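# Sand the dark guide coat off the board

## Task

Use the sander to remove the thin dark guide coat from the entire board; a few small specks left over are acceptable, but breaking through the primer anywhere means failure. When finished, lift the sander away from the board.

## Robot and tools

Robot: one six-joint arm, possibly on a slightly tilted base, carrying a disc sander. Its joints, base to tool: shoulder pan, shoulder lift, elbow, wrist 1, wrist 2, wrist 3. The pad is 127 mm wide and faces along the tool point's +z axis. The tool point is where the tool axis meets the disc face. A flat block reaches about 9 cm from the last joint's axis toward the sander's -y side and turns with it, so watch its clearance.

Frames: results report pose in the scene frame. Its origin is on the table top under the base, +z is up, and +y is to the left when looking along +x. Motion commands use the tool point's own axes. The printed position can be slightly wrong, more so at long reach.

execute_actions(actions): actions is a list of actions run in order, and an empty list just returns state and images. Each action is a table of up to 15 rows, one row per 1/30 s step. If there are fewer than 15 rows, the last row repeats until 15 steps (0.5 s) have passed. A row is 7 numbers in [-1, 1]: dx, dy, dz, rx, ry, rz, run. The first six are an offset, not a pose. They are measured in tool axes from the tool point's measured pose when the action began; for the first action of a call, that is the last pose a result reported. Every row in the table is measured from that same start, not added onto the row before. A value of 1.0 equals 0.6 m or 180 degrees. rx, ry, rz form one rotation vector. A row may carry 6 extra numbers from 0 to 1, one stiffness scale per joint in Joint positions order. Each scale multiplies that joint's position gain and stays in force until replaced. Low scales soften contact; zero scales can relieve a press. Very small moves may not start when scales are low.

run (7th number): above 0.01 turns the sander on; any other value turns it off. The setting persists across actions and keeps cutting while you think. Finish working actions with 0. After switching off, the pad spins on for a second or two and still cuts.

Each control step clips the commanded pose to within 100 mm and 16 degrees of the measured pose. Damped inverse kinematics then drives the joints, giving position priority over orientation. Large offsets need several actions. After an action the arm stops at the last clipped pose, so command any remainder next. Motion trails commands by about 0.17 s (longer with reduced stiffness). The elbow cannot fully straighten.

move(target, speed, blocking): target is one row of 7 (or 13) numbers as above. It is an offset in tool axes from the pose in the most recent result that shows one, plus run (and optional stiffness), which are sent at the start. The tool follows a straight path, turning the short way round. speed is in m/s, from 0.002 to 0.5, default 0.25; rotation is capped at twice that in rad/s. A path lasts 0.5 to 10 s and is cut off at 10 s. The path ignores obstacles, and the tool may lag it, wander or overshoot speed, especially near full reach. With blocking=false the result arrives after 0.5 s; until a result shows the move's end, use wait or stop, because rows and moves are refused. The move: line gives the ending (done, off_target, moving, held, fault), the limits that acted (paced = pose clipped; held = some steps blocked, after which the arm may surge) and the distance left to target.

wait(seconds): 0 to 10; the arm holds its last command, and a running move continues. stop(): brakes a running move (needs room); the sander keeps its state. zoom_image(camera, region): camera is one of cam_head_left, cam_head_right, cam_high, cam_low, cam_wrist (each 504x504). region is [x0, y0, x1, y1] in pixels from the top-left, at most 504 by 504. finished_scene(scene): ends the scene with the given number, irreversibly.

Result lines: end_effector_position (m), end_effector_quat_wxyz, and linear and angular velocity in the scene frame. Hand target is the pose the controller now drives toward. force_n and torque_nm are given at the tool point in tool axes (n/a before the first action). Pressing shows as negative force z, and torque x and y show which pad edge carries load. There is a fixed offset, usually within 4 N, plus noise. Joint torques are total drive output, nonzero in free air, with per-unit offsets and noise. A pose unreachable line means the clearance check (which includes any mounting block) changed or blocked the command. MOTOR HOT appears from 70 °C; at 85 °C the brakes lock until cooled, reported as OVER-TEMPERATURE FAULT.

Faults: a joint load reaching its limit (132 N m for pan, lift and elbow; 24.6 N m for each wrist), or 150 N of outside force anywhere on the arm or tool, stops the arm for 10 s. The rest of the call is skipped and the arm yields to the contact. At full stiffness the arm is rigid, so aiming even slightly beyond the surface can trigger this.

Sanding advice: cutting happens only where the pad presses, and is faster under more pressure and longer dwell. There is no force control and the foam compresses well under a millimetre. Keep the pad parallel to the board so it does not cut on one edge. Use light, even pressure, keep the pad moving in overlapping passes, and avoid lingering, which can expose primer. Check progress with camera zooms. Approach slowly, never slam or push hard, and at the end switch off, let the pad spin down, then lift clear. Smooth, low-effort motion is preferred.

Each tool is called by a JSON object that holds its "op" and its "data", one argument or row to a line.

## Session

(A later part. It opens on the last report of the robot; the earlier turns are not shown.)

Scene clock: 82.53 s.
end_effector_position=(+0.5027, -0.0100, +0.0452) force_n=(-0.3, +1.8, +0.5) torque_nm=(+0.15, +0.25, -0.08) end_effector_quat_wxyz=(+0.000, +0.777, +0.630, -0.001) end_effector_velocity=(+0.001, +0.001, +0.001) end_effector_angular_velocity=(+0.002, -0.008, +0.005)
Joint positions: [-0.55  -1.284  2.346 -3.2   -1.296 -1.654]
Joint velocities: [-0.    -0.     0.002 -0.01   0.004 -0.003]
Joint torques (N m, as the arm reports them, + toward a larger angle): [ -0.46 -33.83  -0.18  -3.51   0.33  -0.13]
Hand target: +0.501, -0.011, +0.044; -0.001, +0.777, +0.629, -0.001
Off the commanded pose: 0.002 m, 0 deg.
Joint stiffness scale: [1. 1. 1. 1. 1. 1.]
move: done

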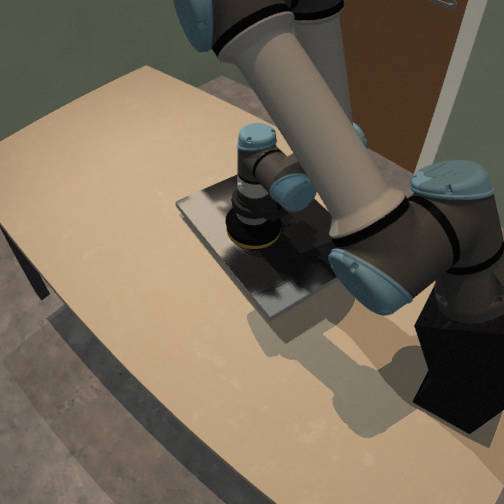

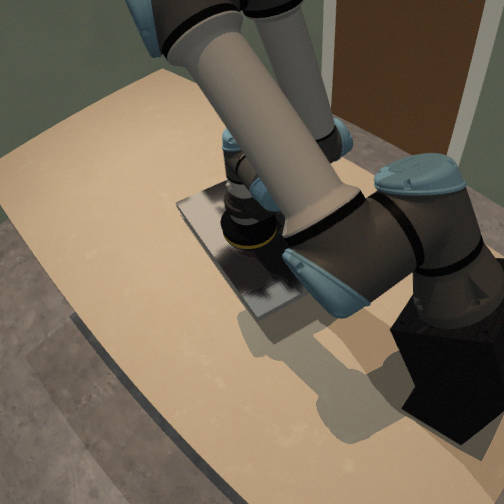

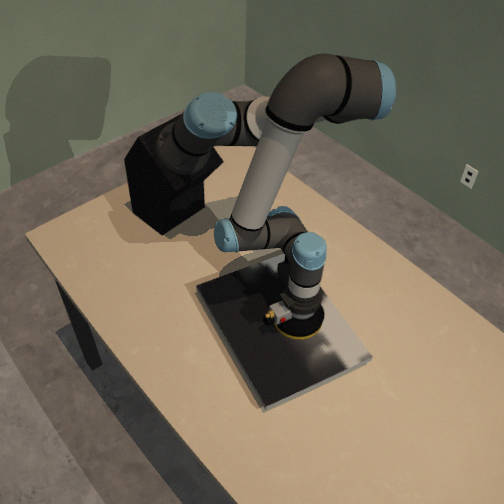

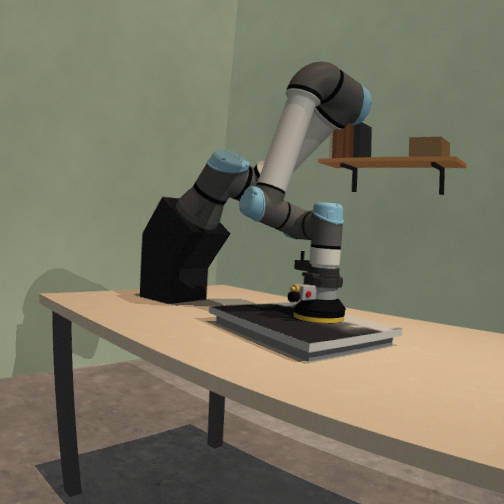

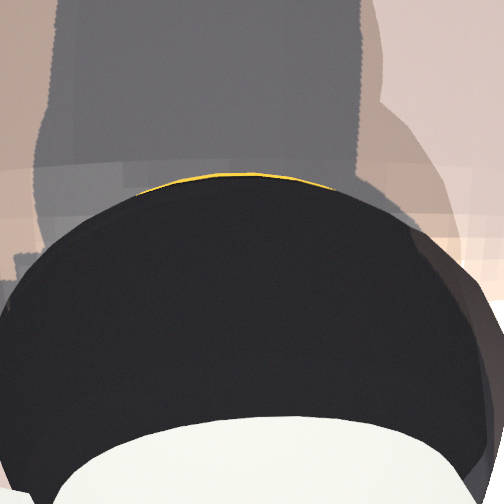

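{"op": "move", "data": {
  "target": [-0.01, -0.33, 0.0163, 0.0028, 0.0003, 0, 1],
  "speed": 0.12
}}

{"op": "wait", "data": {
  "seconds": 0.2
}}

{"op": "move", "data": {
  "target": [0.004, 0.559, 0.0424, 0.019, 0.002, 0.0038, 1],
  "speed": 0.14,
  "blocking": false
}}

{"op": "wait", "data": {
  "seconds": 0.4
}}

{"op": "wait", "data": {
  "seconds": 0.4
}}

{"op": "wait", "data": {
  "seconds": 6
}}

{"op": "wait", "data": {
  "seconds": 0.2
}}

{"op": "move", "data": {
  "target": [-0.15, -0.275, -0.0055, 0.001, 0, 0, 0],
  "speed": 0.3
}}

Scene clock: 89.13 s.
end_effector_position=(+0.3100, +0.0269, +0.0416) force_n=(+10.4, +4.4, -50.0) torque_nm=(-0.94, -1.37, +0.01) end_effector_quat_wxyz=(+0.001, +0.775, +0.632, -0.000) end_effector_velocity=(+0.002, +0.001, +0.000) end_effector_angular_velocity=(+0.001, -0.016, +0.004)
Joint positions: [-0.628 -0.855  2.787 -4.053 -1.255 -1.727]
Joint velocities: [-0.     0.012 -0.    -0.027  0.007  0.001]
Joint torques (N m, as the arm reports them, + toward a larger angle): [ -0.97 -13.97   3.54   2.69   0.21   0.09]
Hand target: +0.308, +0.025, +0.036; -0.004, +0.777, +0.630, -0.003
Off the commanded pose: 0.007 m, 1 deg.
Joint stiffness scale: [1. 1. 1. 1. 1. 1.]
move: off_target

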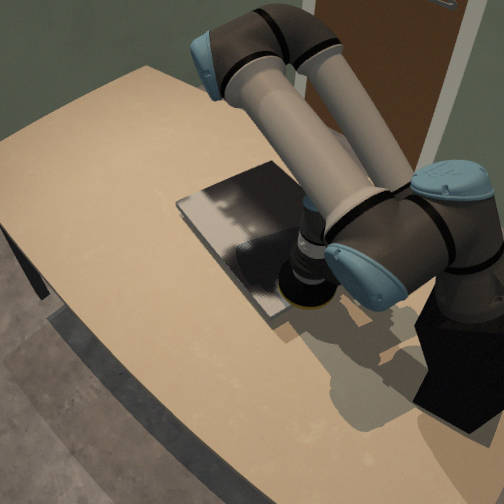

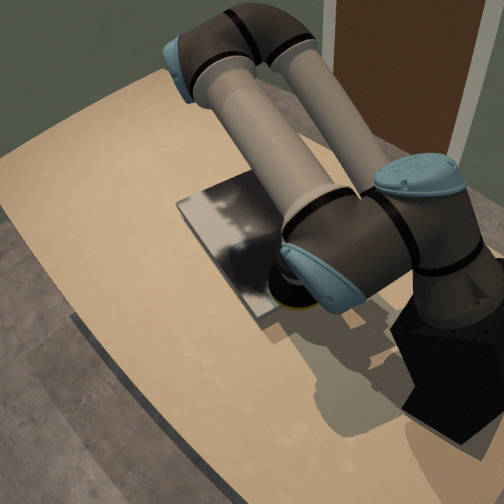

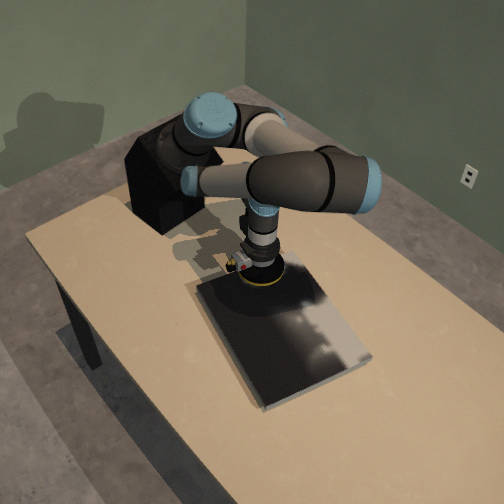

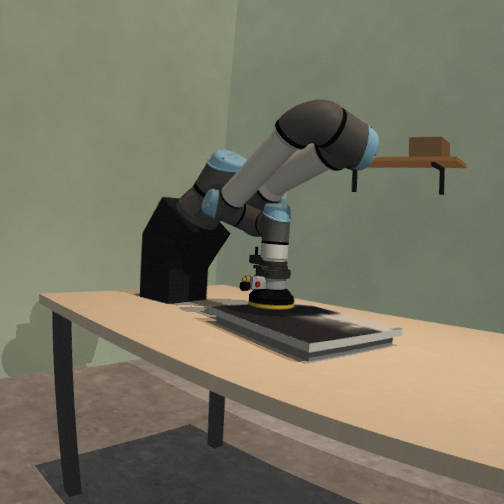

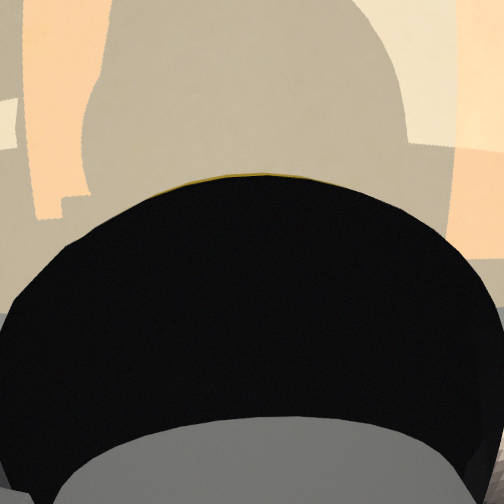

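Scene clock: 89.33 s.
end_effector_position=(+0.3102, +0.0270, +0.0416) force_n=(+7.5, +2.9, -50.0) torque_nm=(-0.55, -1.00, -0.28) end_effector_quat_wxyz=(+0.002, +0.775, +0.632, +0.000) end_effector_velocity=(+0.001, +0.000, +0.000) end_effector_angular_velocity=(-0.001, -0.004, +0.004)
Joint positions: [-0.628 -0.854  2.787 -4.055 -1.255 -1.727]
Joint velocities: [ 0.     0.001  0.    -0.007  0.    -0.002]
Joint torques (N m, as the arm reports them, + toward a larger angle): [ -1.54 -13.2    4.62   2.53  -0.09   0.19]
Hand target: +0.308, +0.025, +0.036; -0.004, +0.777, +0.630, -0.003
Off the commanded pose: 0.007 m, 1 deg.
Joint stiffness scale: [1. 1. 1. 1. 1. 1.]
wait: 0.20 s; no rest ("run" is on)

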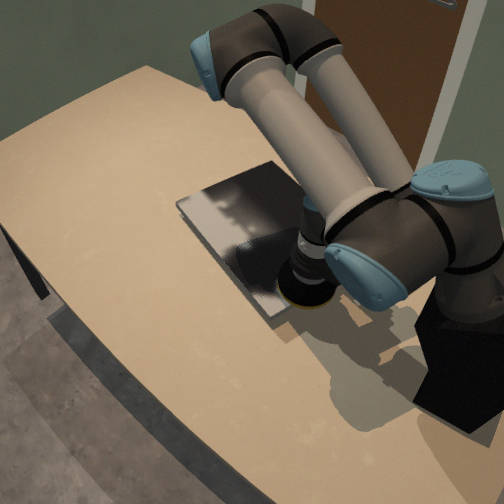

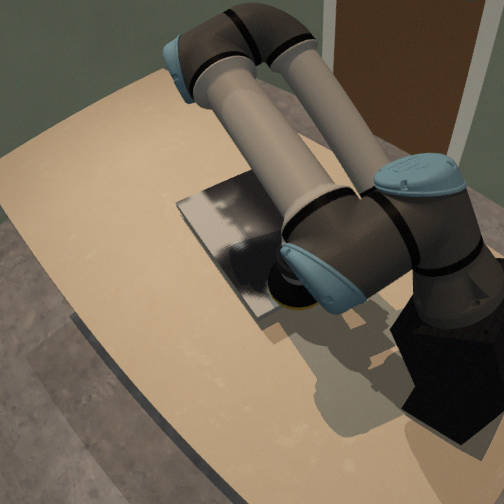

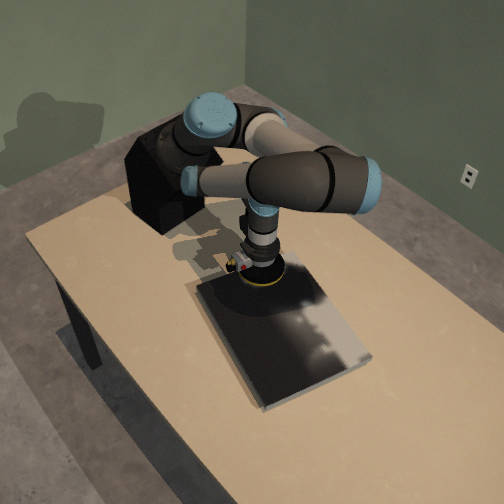

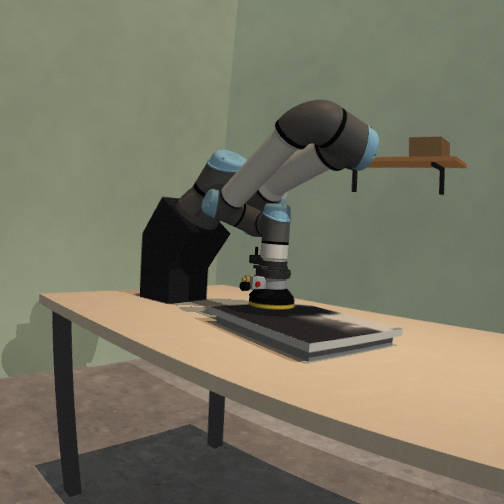

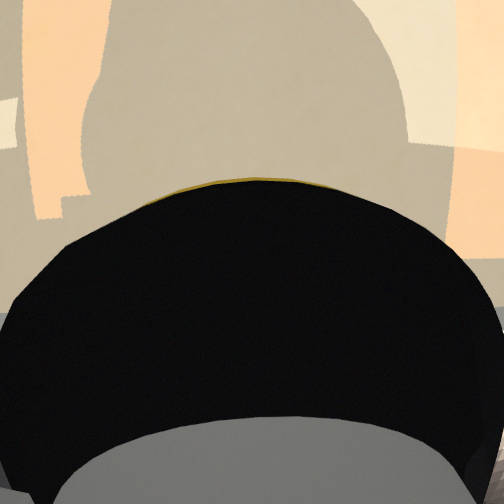

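Scene clock: 89.83 s.
end_effector_position=(+0.3569, +0.0183, +0.0434) force_n=(+3.5, +4.0, -14.6) torque_nm=(+0.86, -0.45, -0.31) end_effector_quat_wxyz=(+0.011, +0.774, +0.633, +0.008) end_effector_velocity=(+0.143, -0.027, -0.002) end_effector_angular_velocity=(-0.004, -0.018, +0.006)
Joint positions: [-0.604 -1.039  2.704 -3.818 -1.263 -1.702]
Joint velocities: [ 0.08  -0.476 -0.301  0.736 -0.042  0.07 ]
Joint torques (N m, as the arm reports them, + toward a larger angle): [  2.74 -26.74   4.27  -1.34  -0.55   0.54]
Hand target: +0.375, +0.015, +0.040; +0.003, +0.776, +0.631, +0.003
Off the commanded pose: 0.289 m, 5 deg.
Joint stiffness scale: [1. 1. 1. 1. 1. 1.]
move: running

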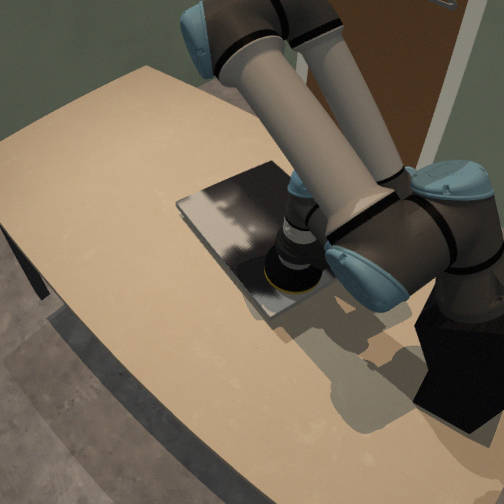

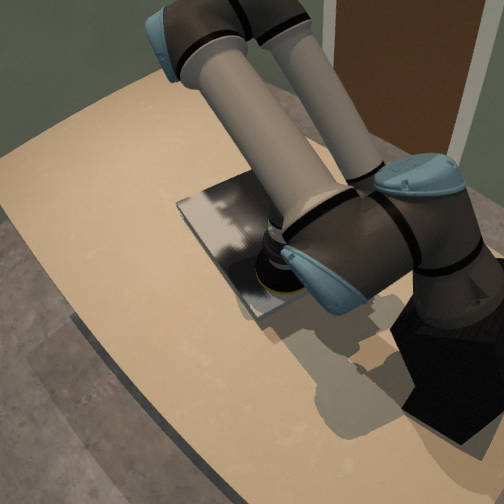

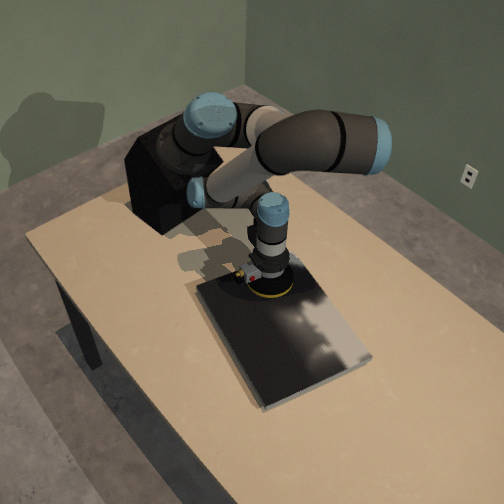

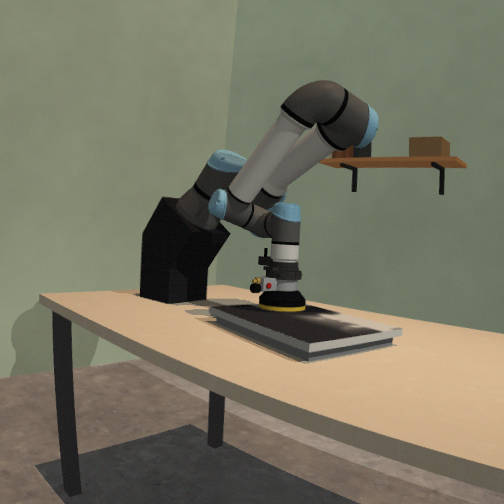

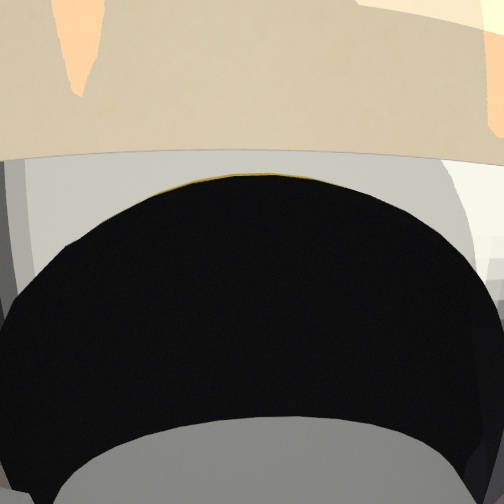

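Scene clock: 90.23 s.
end_effector_position=(+0.4141, +0.0068, +0.0423) force_n=(-6.9, +5.3, -50.0) torque_nm=(+2.34, +0.76, -0.40) end_effector_quat_wxyz=(+0.010, +0.774, +0.633, +0.007) end_effector_velocity=(+0.147, -0.032, -0.002) end_effector_angular_velocity=(-0.005, +0.011, -0.001)
Joint positions: [-0.577 -1.184  2.572 -3.546 -1.28  -1.679]
Joint velocities: [ 0.055 -0.251 -0.353  0.599 -0.038  0.045]
Joint torques (N m, as the arm reports them, + toward a larger angle): [  4.43 -19.28  -2.56   0.95  -0.57   0.65]
Hand target: +0.429, +0.004, +0.035; -0.003, +0.776, +0.630, -0.002
Off the commanded pose: 0.231 m, 5 deg.
Joint stiffness scale: [1. 1. 1. 1. 1. 1.]
earlier move: running
wait: 0.40 s; no rest

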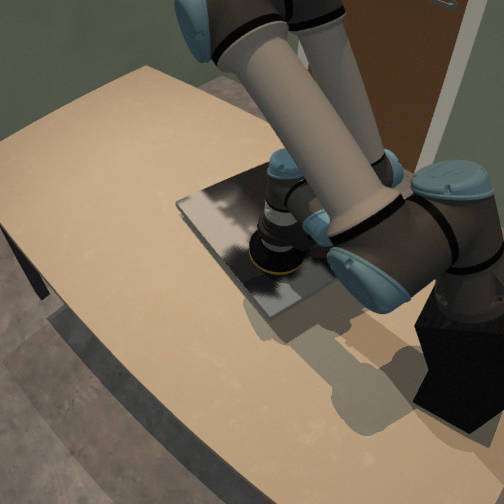

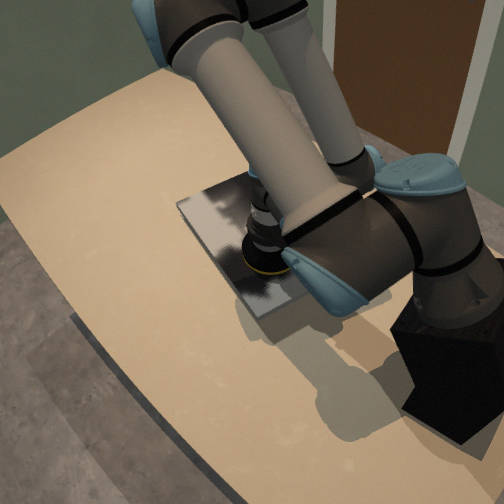

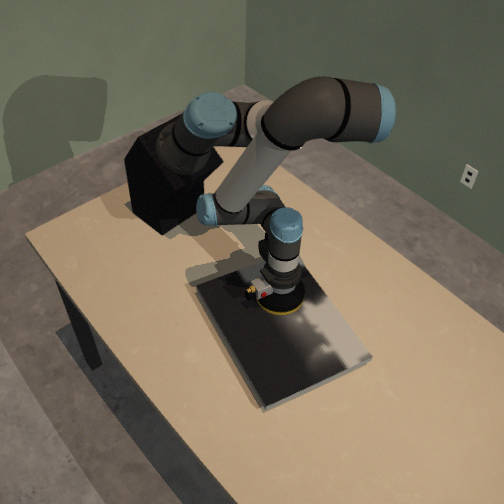

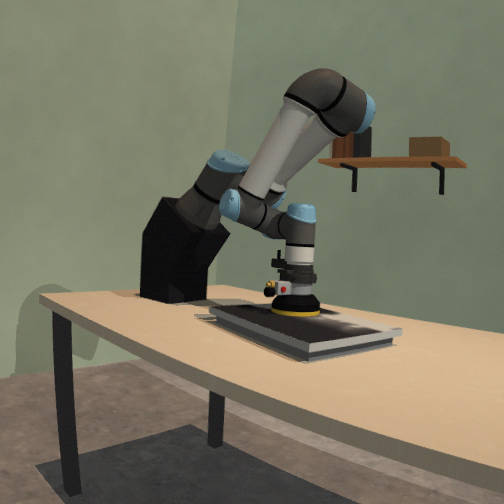

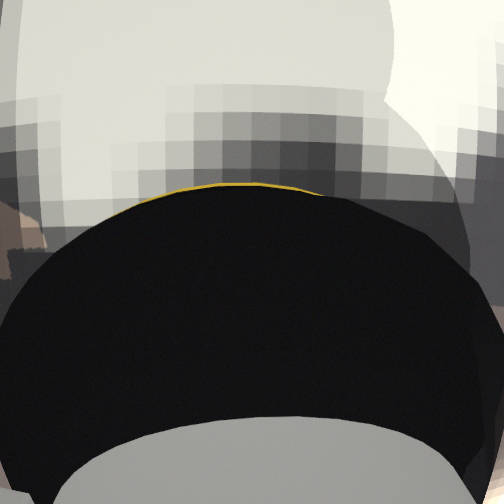

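Scene clock: 90.63 s.
end_effector_position=(+0.4744, -0.0058, +0.0418) force_n=(+4.5, +1.5, -50.0) torque_nm=(+2.04, -0.50, -0.20) end_effector_quat_wxyz=(+0.010, +0.774, +0.633, +0.006) end_effector_velocity=(+0.152, -0.033, -0.000) end_effector_angular_velocity=(-0.010, -0.004, +0.003)
Joint positions: [-0.558 -1.25   2.424 -3.336 -1.292 -1.663]
Joint velocities: [ 0.039 -0.094 -0.381  0.458 -0.03   0.033]
Joint torques (N m, as the arm reports them, + toward a larger angle): [  4.11 -13.12  -2.81   2.81  -0.69   0.54]
Hand target: +0.483, -0.007, +0.031; -0.009, +0.777, +0.630, -0.006
Off the commanded pose: 0.170 m, 5 deg.
Joint stiffness scale: [1. 1. 1. 1. 1. 1.]
earlier move: running
wait: 0.40 s; no rest

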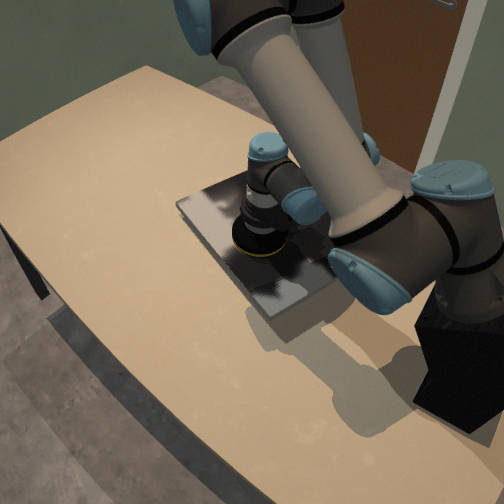

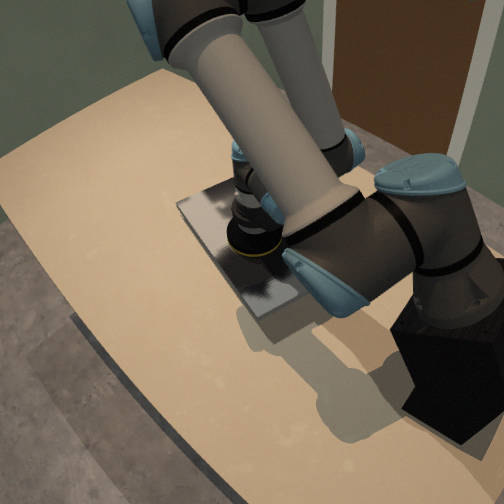

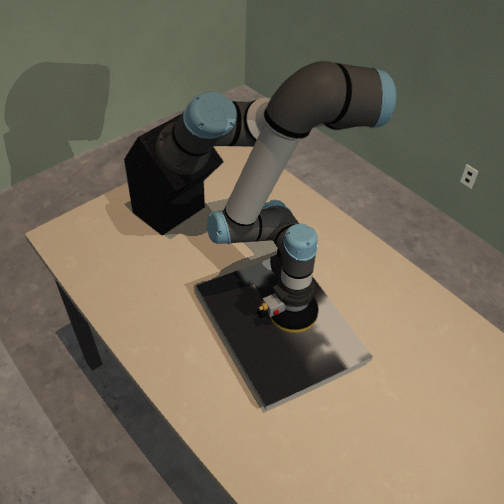

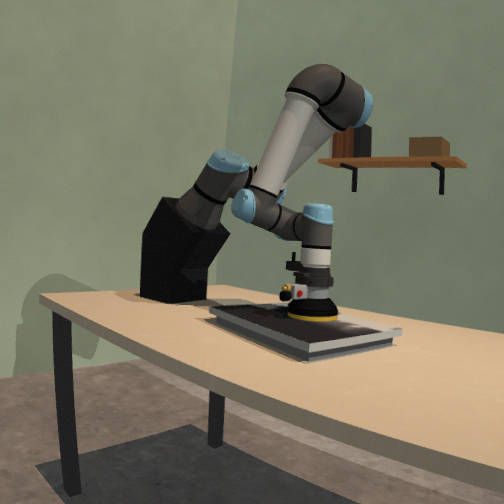

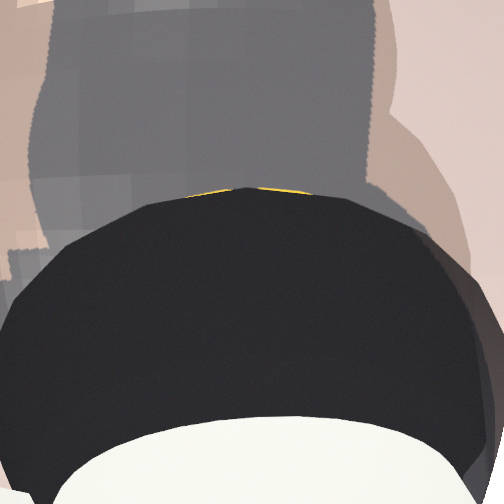

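Scene clock: 92.17 s.
end_effector_position=(+0.6611, -0.0427, +0.0416) force_n=(+1.0, +3.0, -50.0) torque_nm=(+0.65, +0.33, -0.06) end_effector_quat_wxyz=(+0.001, +0.775, +0.631, -0.000) end_effector_velocity=(-0.001, +0.002, -0.001) end_effector_angular_velocity=(+0.008, +0.019, -0.005)
Joint positions: [-0.522 -1.218  1.902 -2.832 -1.312 -1.633]
Joint velocities: [ 0.002 -0.    -0.009  0.03   0.001  0.001]
Joint torques (N m, as the arm reports them, + toward a larger angle): [  4.43 -13.73  -2.66   2.15  -0.52   0.6 ]
Hand target: +0.639, -0.038, +0.019; -0.023, +0.778, +0.627, -0.016
Off the commanded pose: 0.033 m, 3 deg.
Joint stiffness scale: [1. 1. 1. 1. 1. 1.]
earlier move: off_target
wait: 1.53 of 6 s (the move ended)

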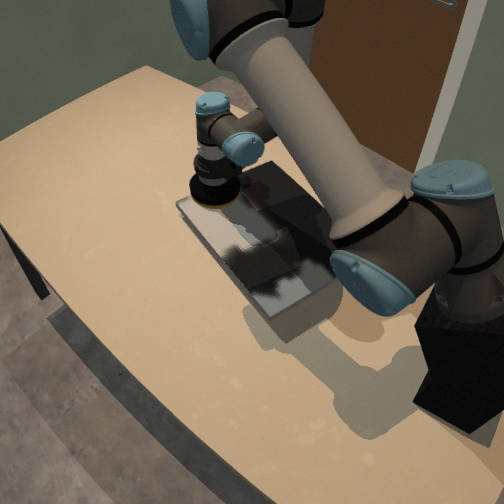

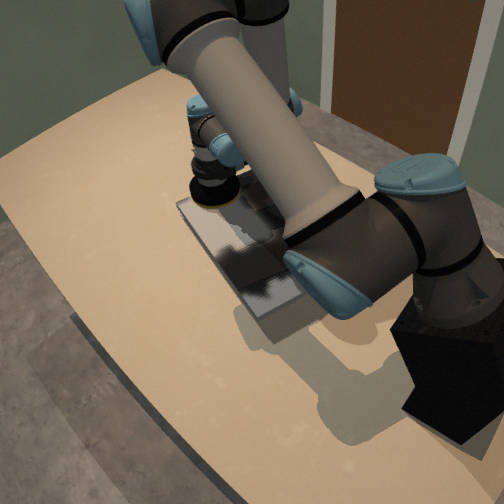

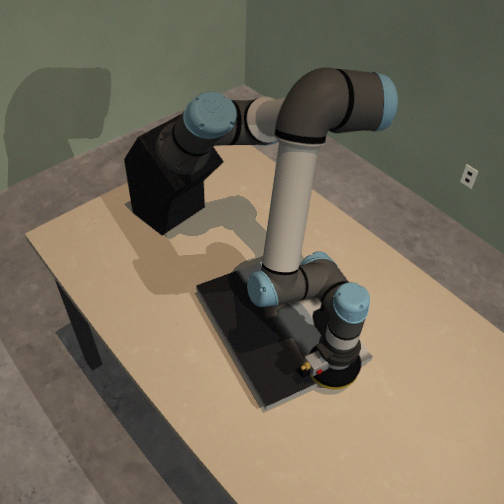

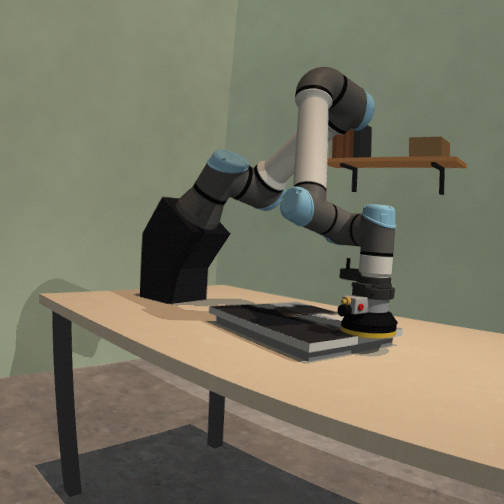

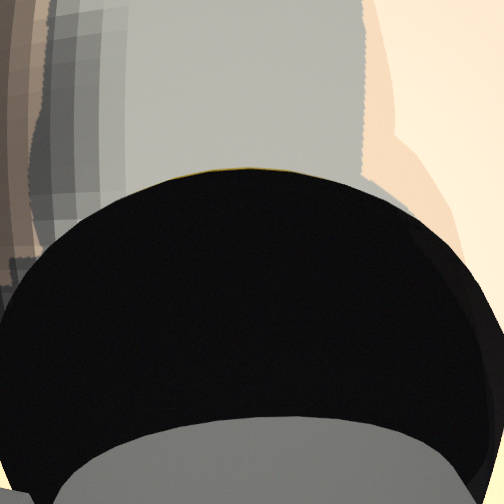

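Scene clock: 92.37 s.
end_effector_position=(+0.6611, -0.0427, +0.0416) force_n=(-3.6, +6.3, -50.0) torque_nm=(+1.08, +1.01, -0.12) end_effector_quat_wxyz=(+0.001, +0.776, +0.631, -0.001) end_effector_velocity=(-0.002, +0.001, -0.001) end_effector_angular_velocity=(+0.005, +0.009, -0.004)
Joint positions: [-0.522 -1.218  1.901 -2.83  -1.312 -1.633]
Joint velocities: [ 0.    -0.001 -0.001  0.011  0.002  0.001]
Joint torques (N m, as the arm reports them, + toward a larger angle): [  4.6  -14.6   -1.73   1.72  -0.41   0.53]
Hand target: +0.639, -0.038, +0.019; -0.023, +0.778, +0.627, -0.016
Off the commanded pose: 0.033 m, 3 deg.
Joint stiffness scale: [1. 1. 1. 1. 1. 1.]
wait: 0.20 s; no rest ("run" is on)

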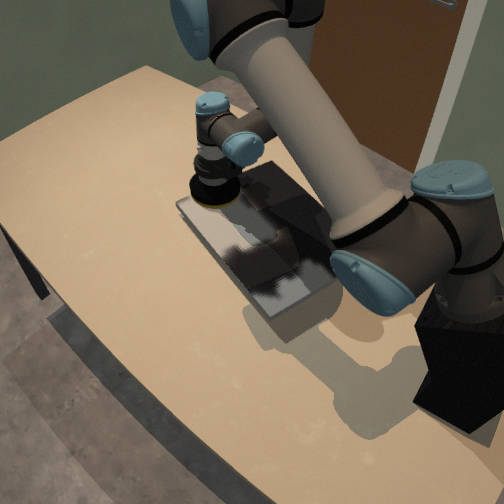

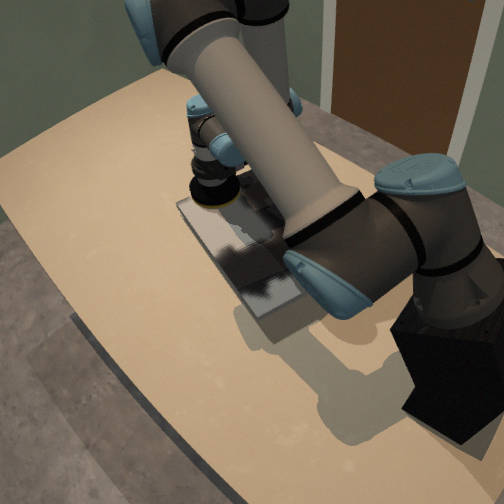

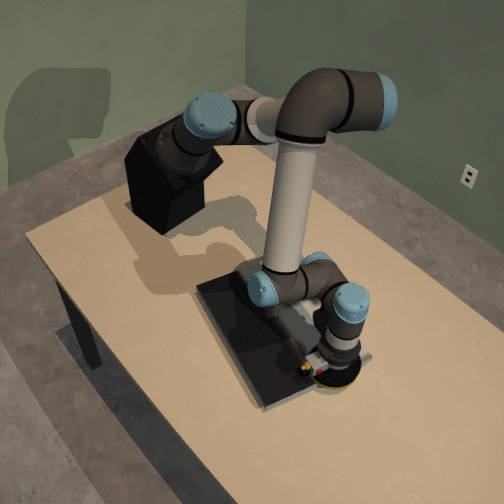

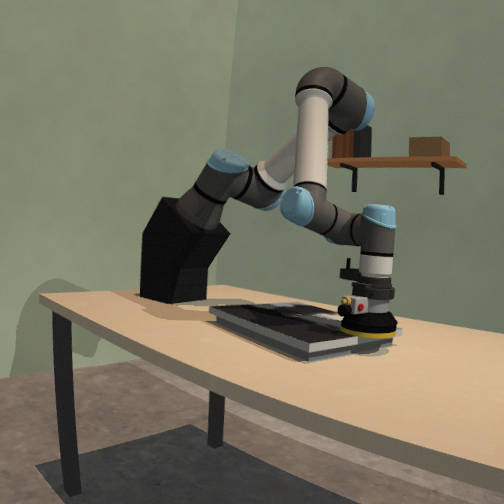

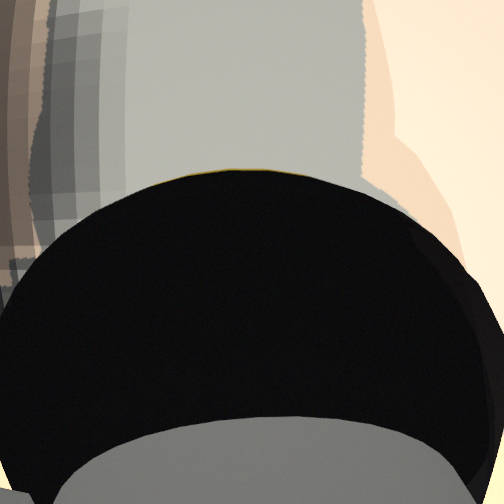

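Scene clock: 93.70 s.
end_effector_position=(+0.4831, -0.0968, +0.0455) force_n=(+4.5, +0.4, -5.3) torque_nm=(+0.06, -0.42, +0.11) end_effector_quat_wxyz=(+0.001, +0.775, +0.632, -0.001) end_effector_velocity=(+0.000, +0.001, +0.000) end_effector_angular_velocity=(+0.002, -0.006, +0.005)
Joint positions: [-0.76  -1.257  2.363 -3.185 -1.19  -1.849]
Joint velocities: [-0.001  0.     0.002 -0.007  0.005 -0.004]
Joint torques (N m, as the arm reports them, + toward a larger angle): [ -4.93 -31.68  -0.58  -3.2    0.21  -0.24]
Hand target: +0.481, -0.097, +0.045; -0.000, +0.776, +0.631, -0.002
Off the commanded pose: 0.002 m, 0 deg.
Joint stiffness scale: [1. 1. 1. 1. 1. 1.]
move: done

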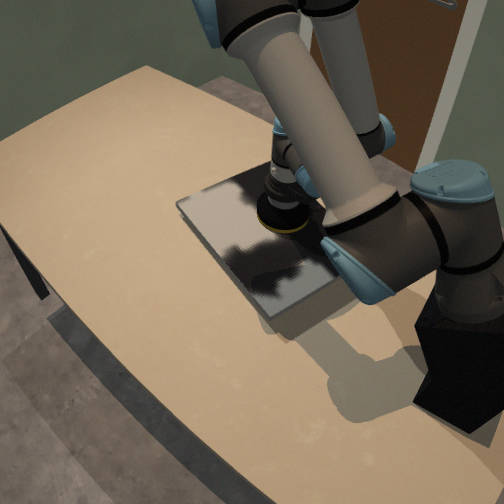

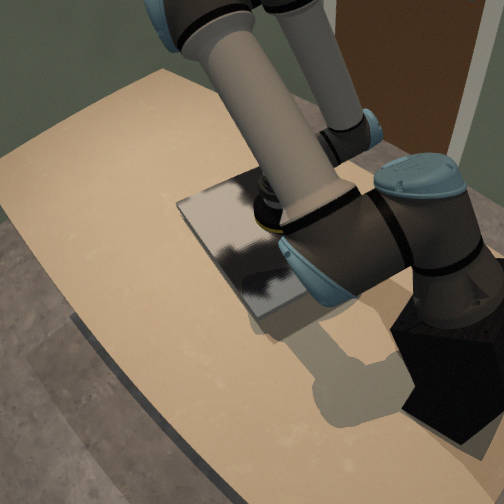

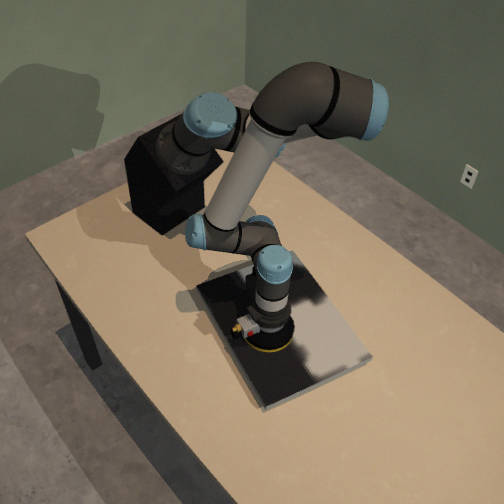

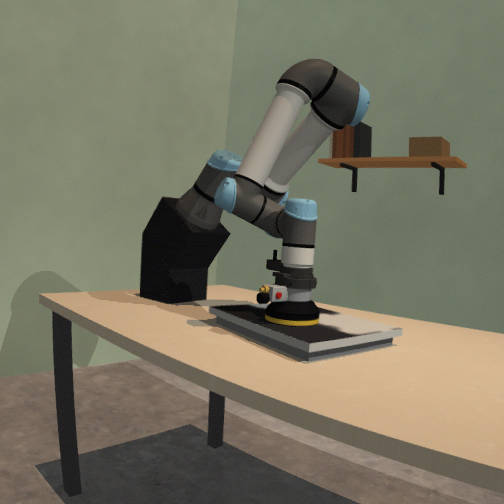

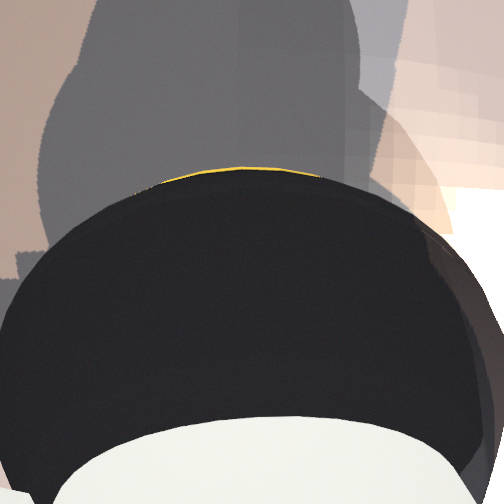

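{"op": "zoom_image", "data": {
  "camera": "cam_head_left",
  "region": [160, 140, 400, 360]
}}

{"op": "zoom_image", "data": {
  "camera": "cam_high",
  "region": [180, 230, 400, 420]
}}

Region (160, 140, 400, 360) of cam_head_left's 504x504 image, scaled by 2.100, with more detail than that image has; it fills the top 462 rows of this view, and the rest is white.

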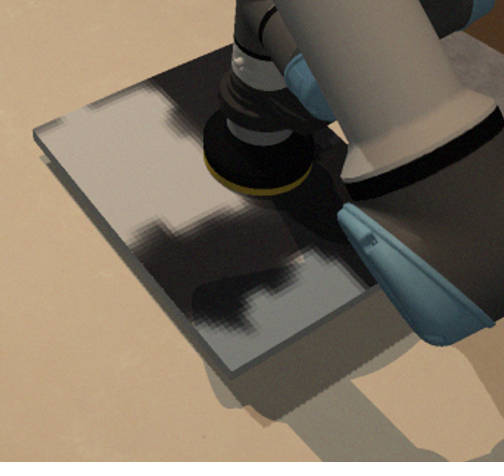

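Region (180, 230, 400, 420) of cam_high's 504x504 image, scaled by 2.291, with more detail than that image has; it fills the top 435 rows of this view, and the rest is white.

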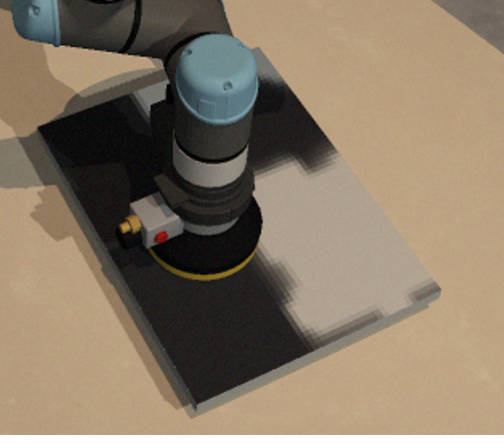

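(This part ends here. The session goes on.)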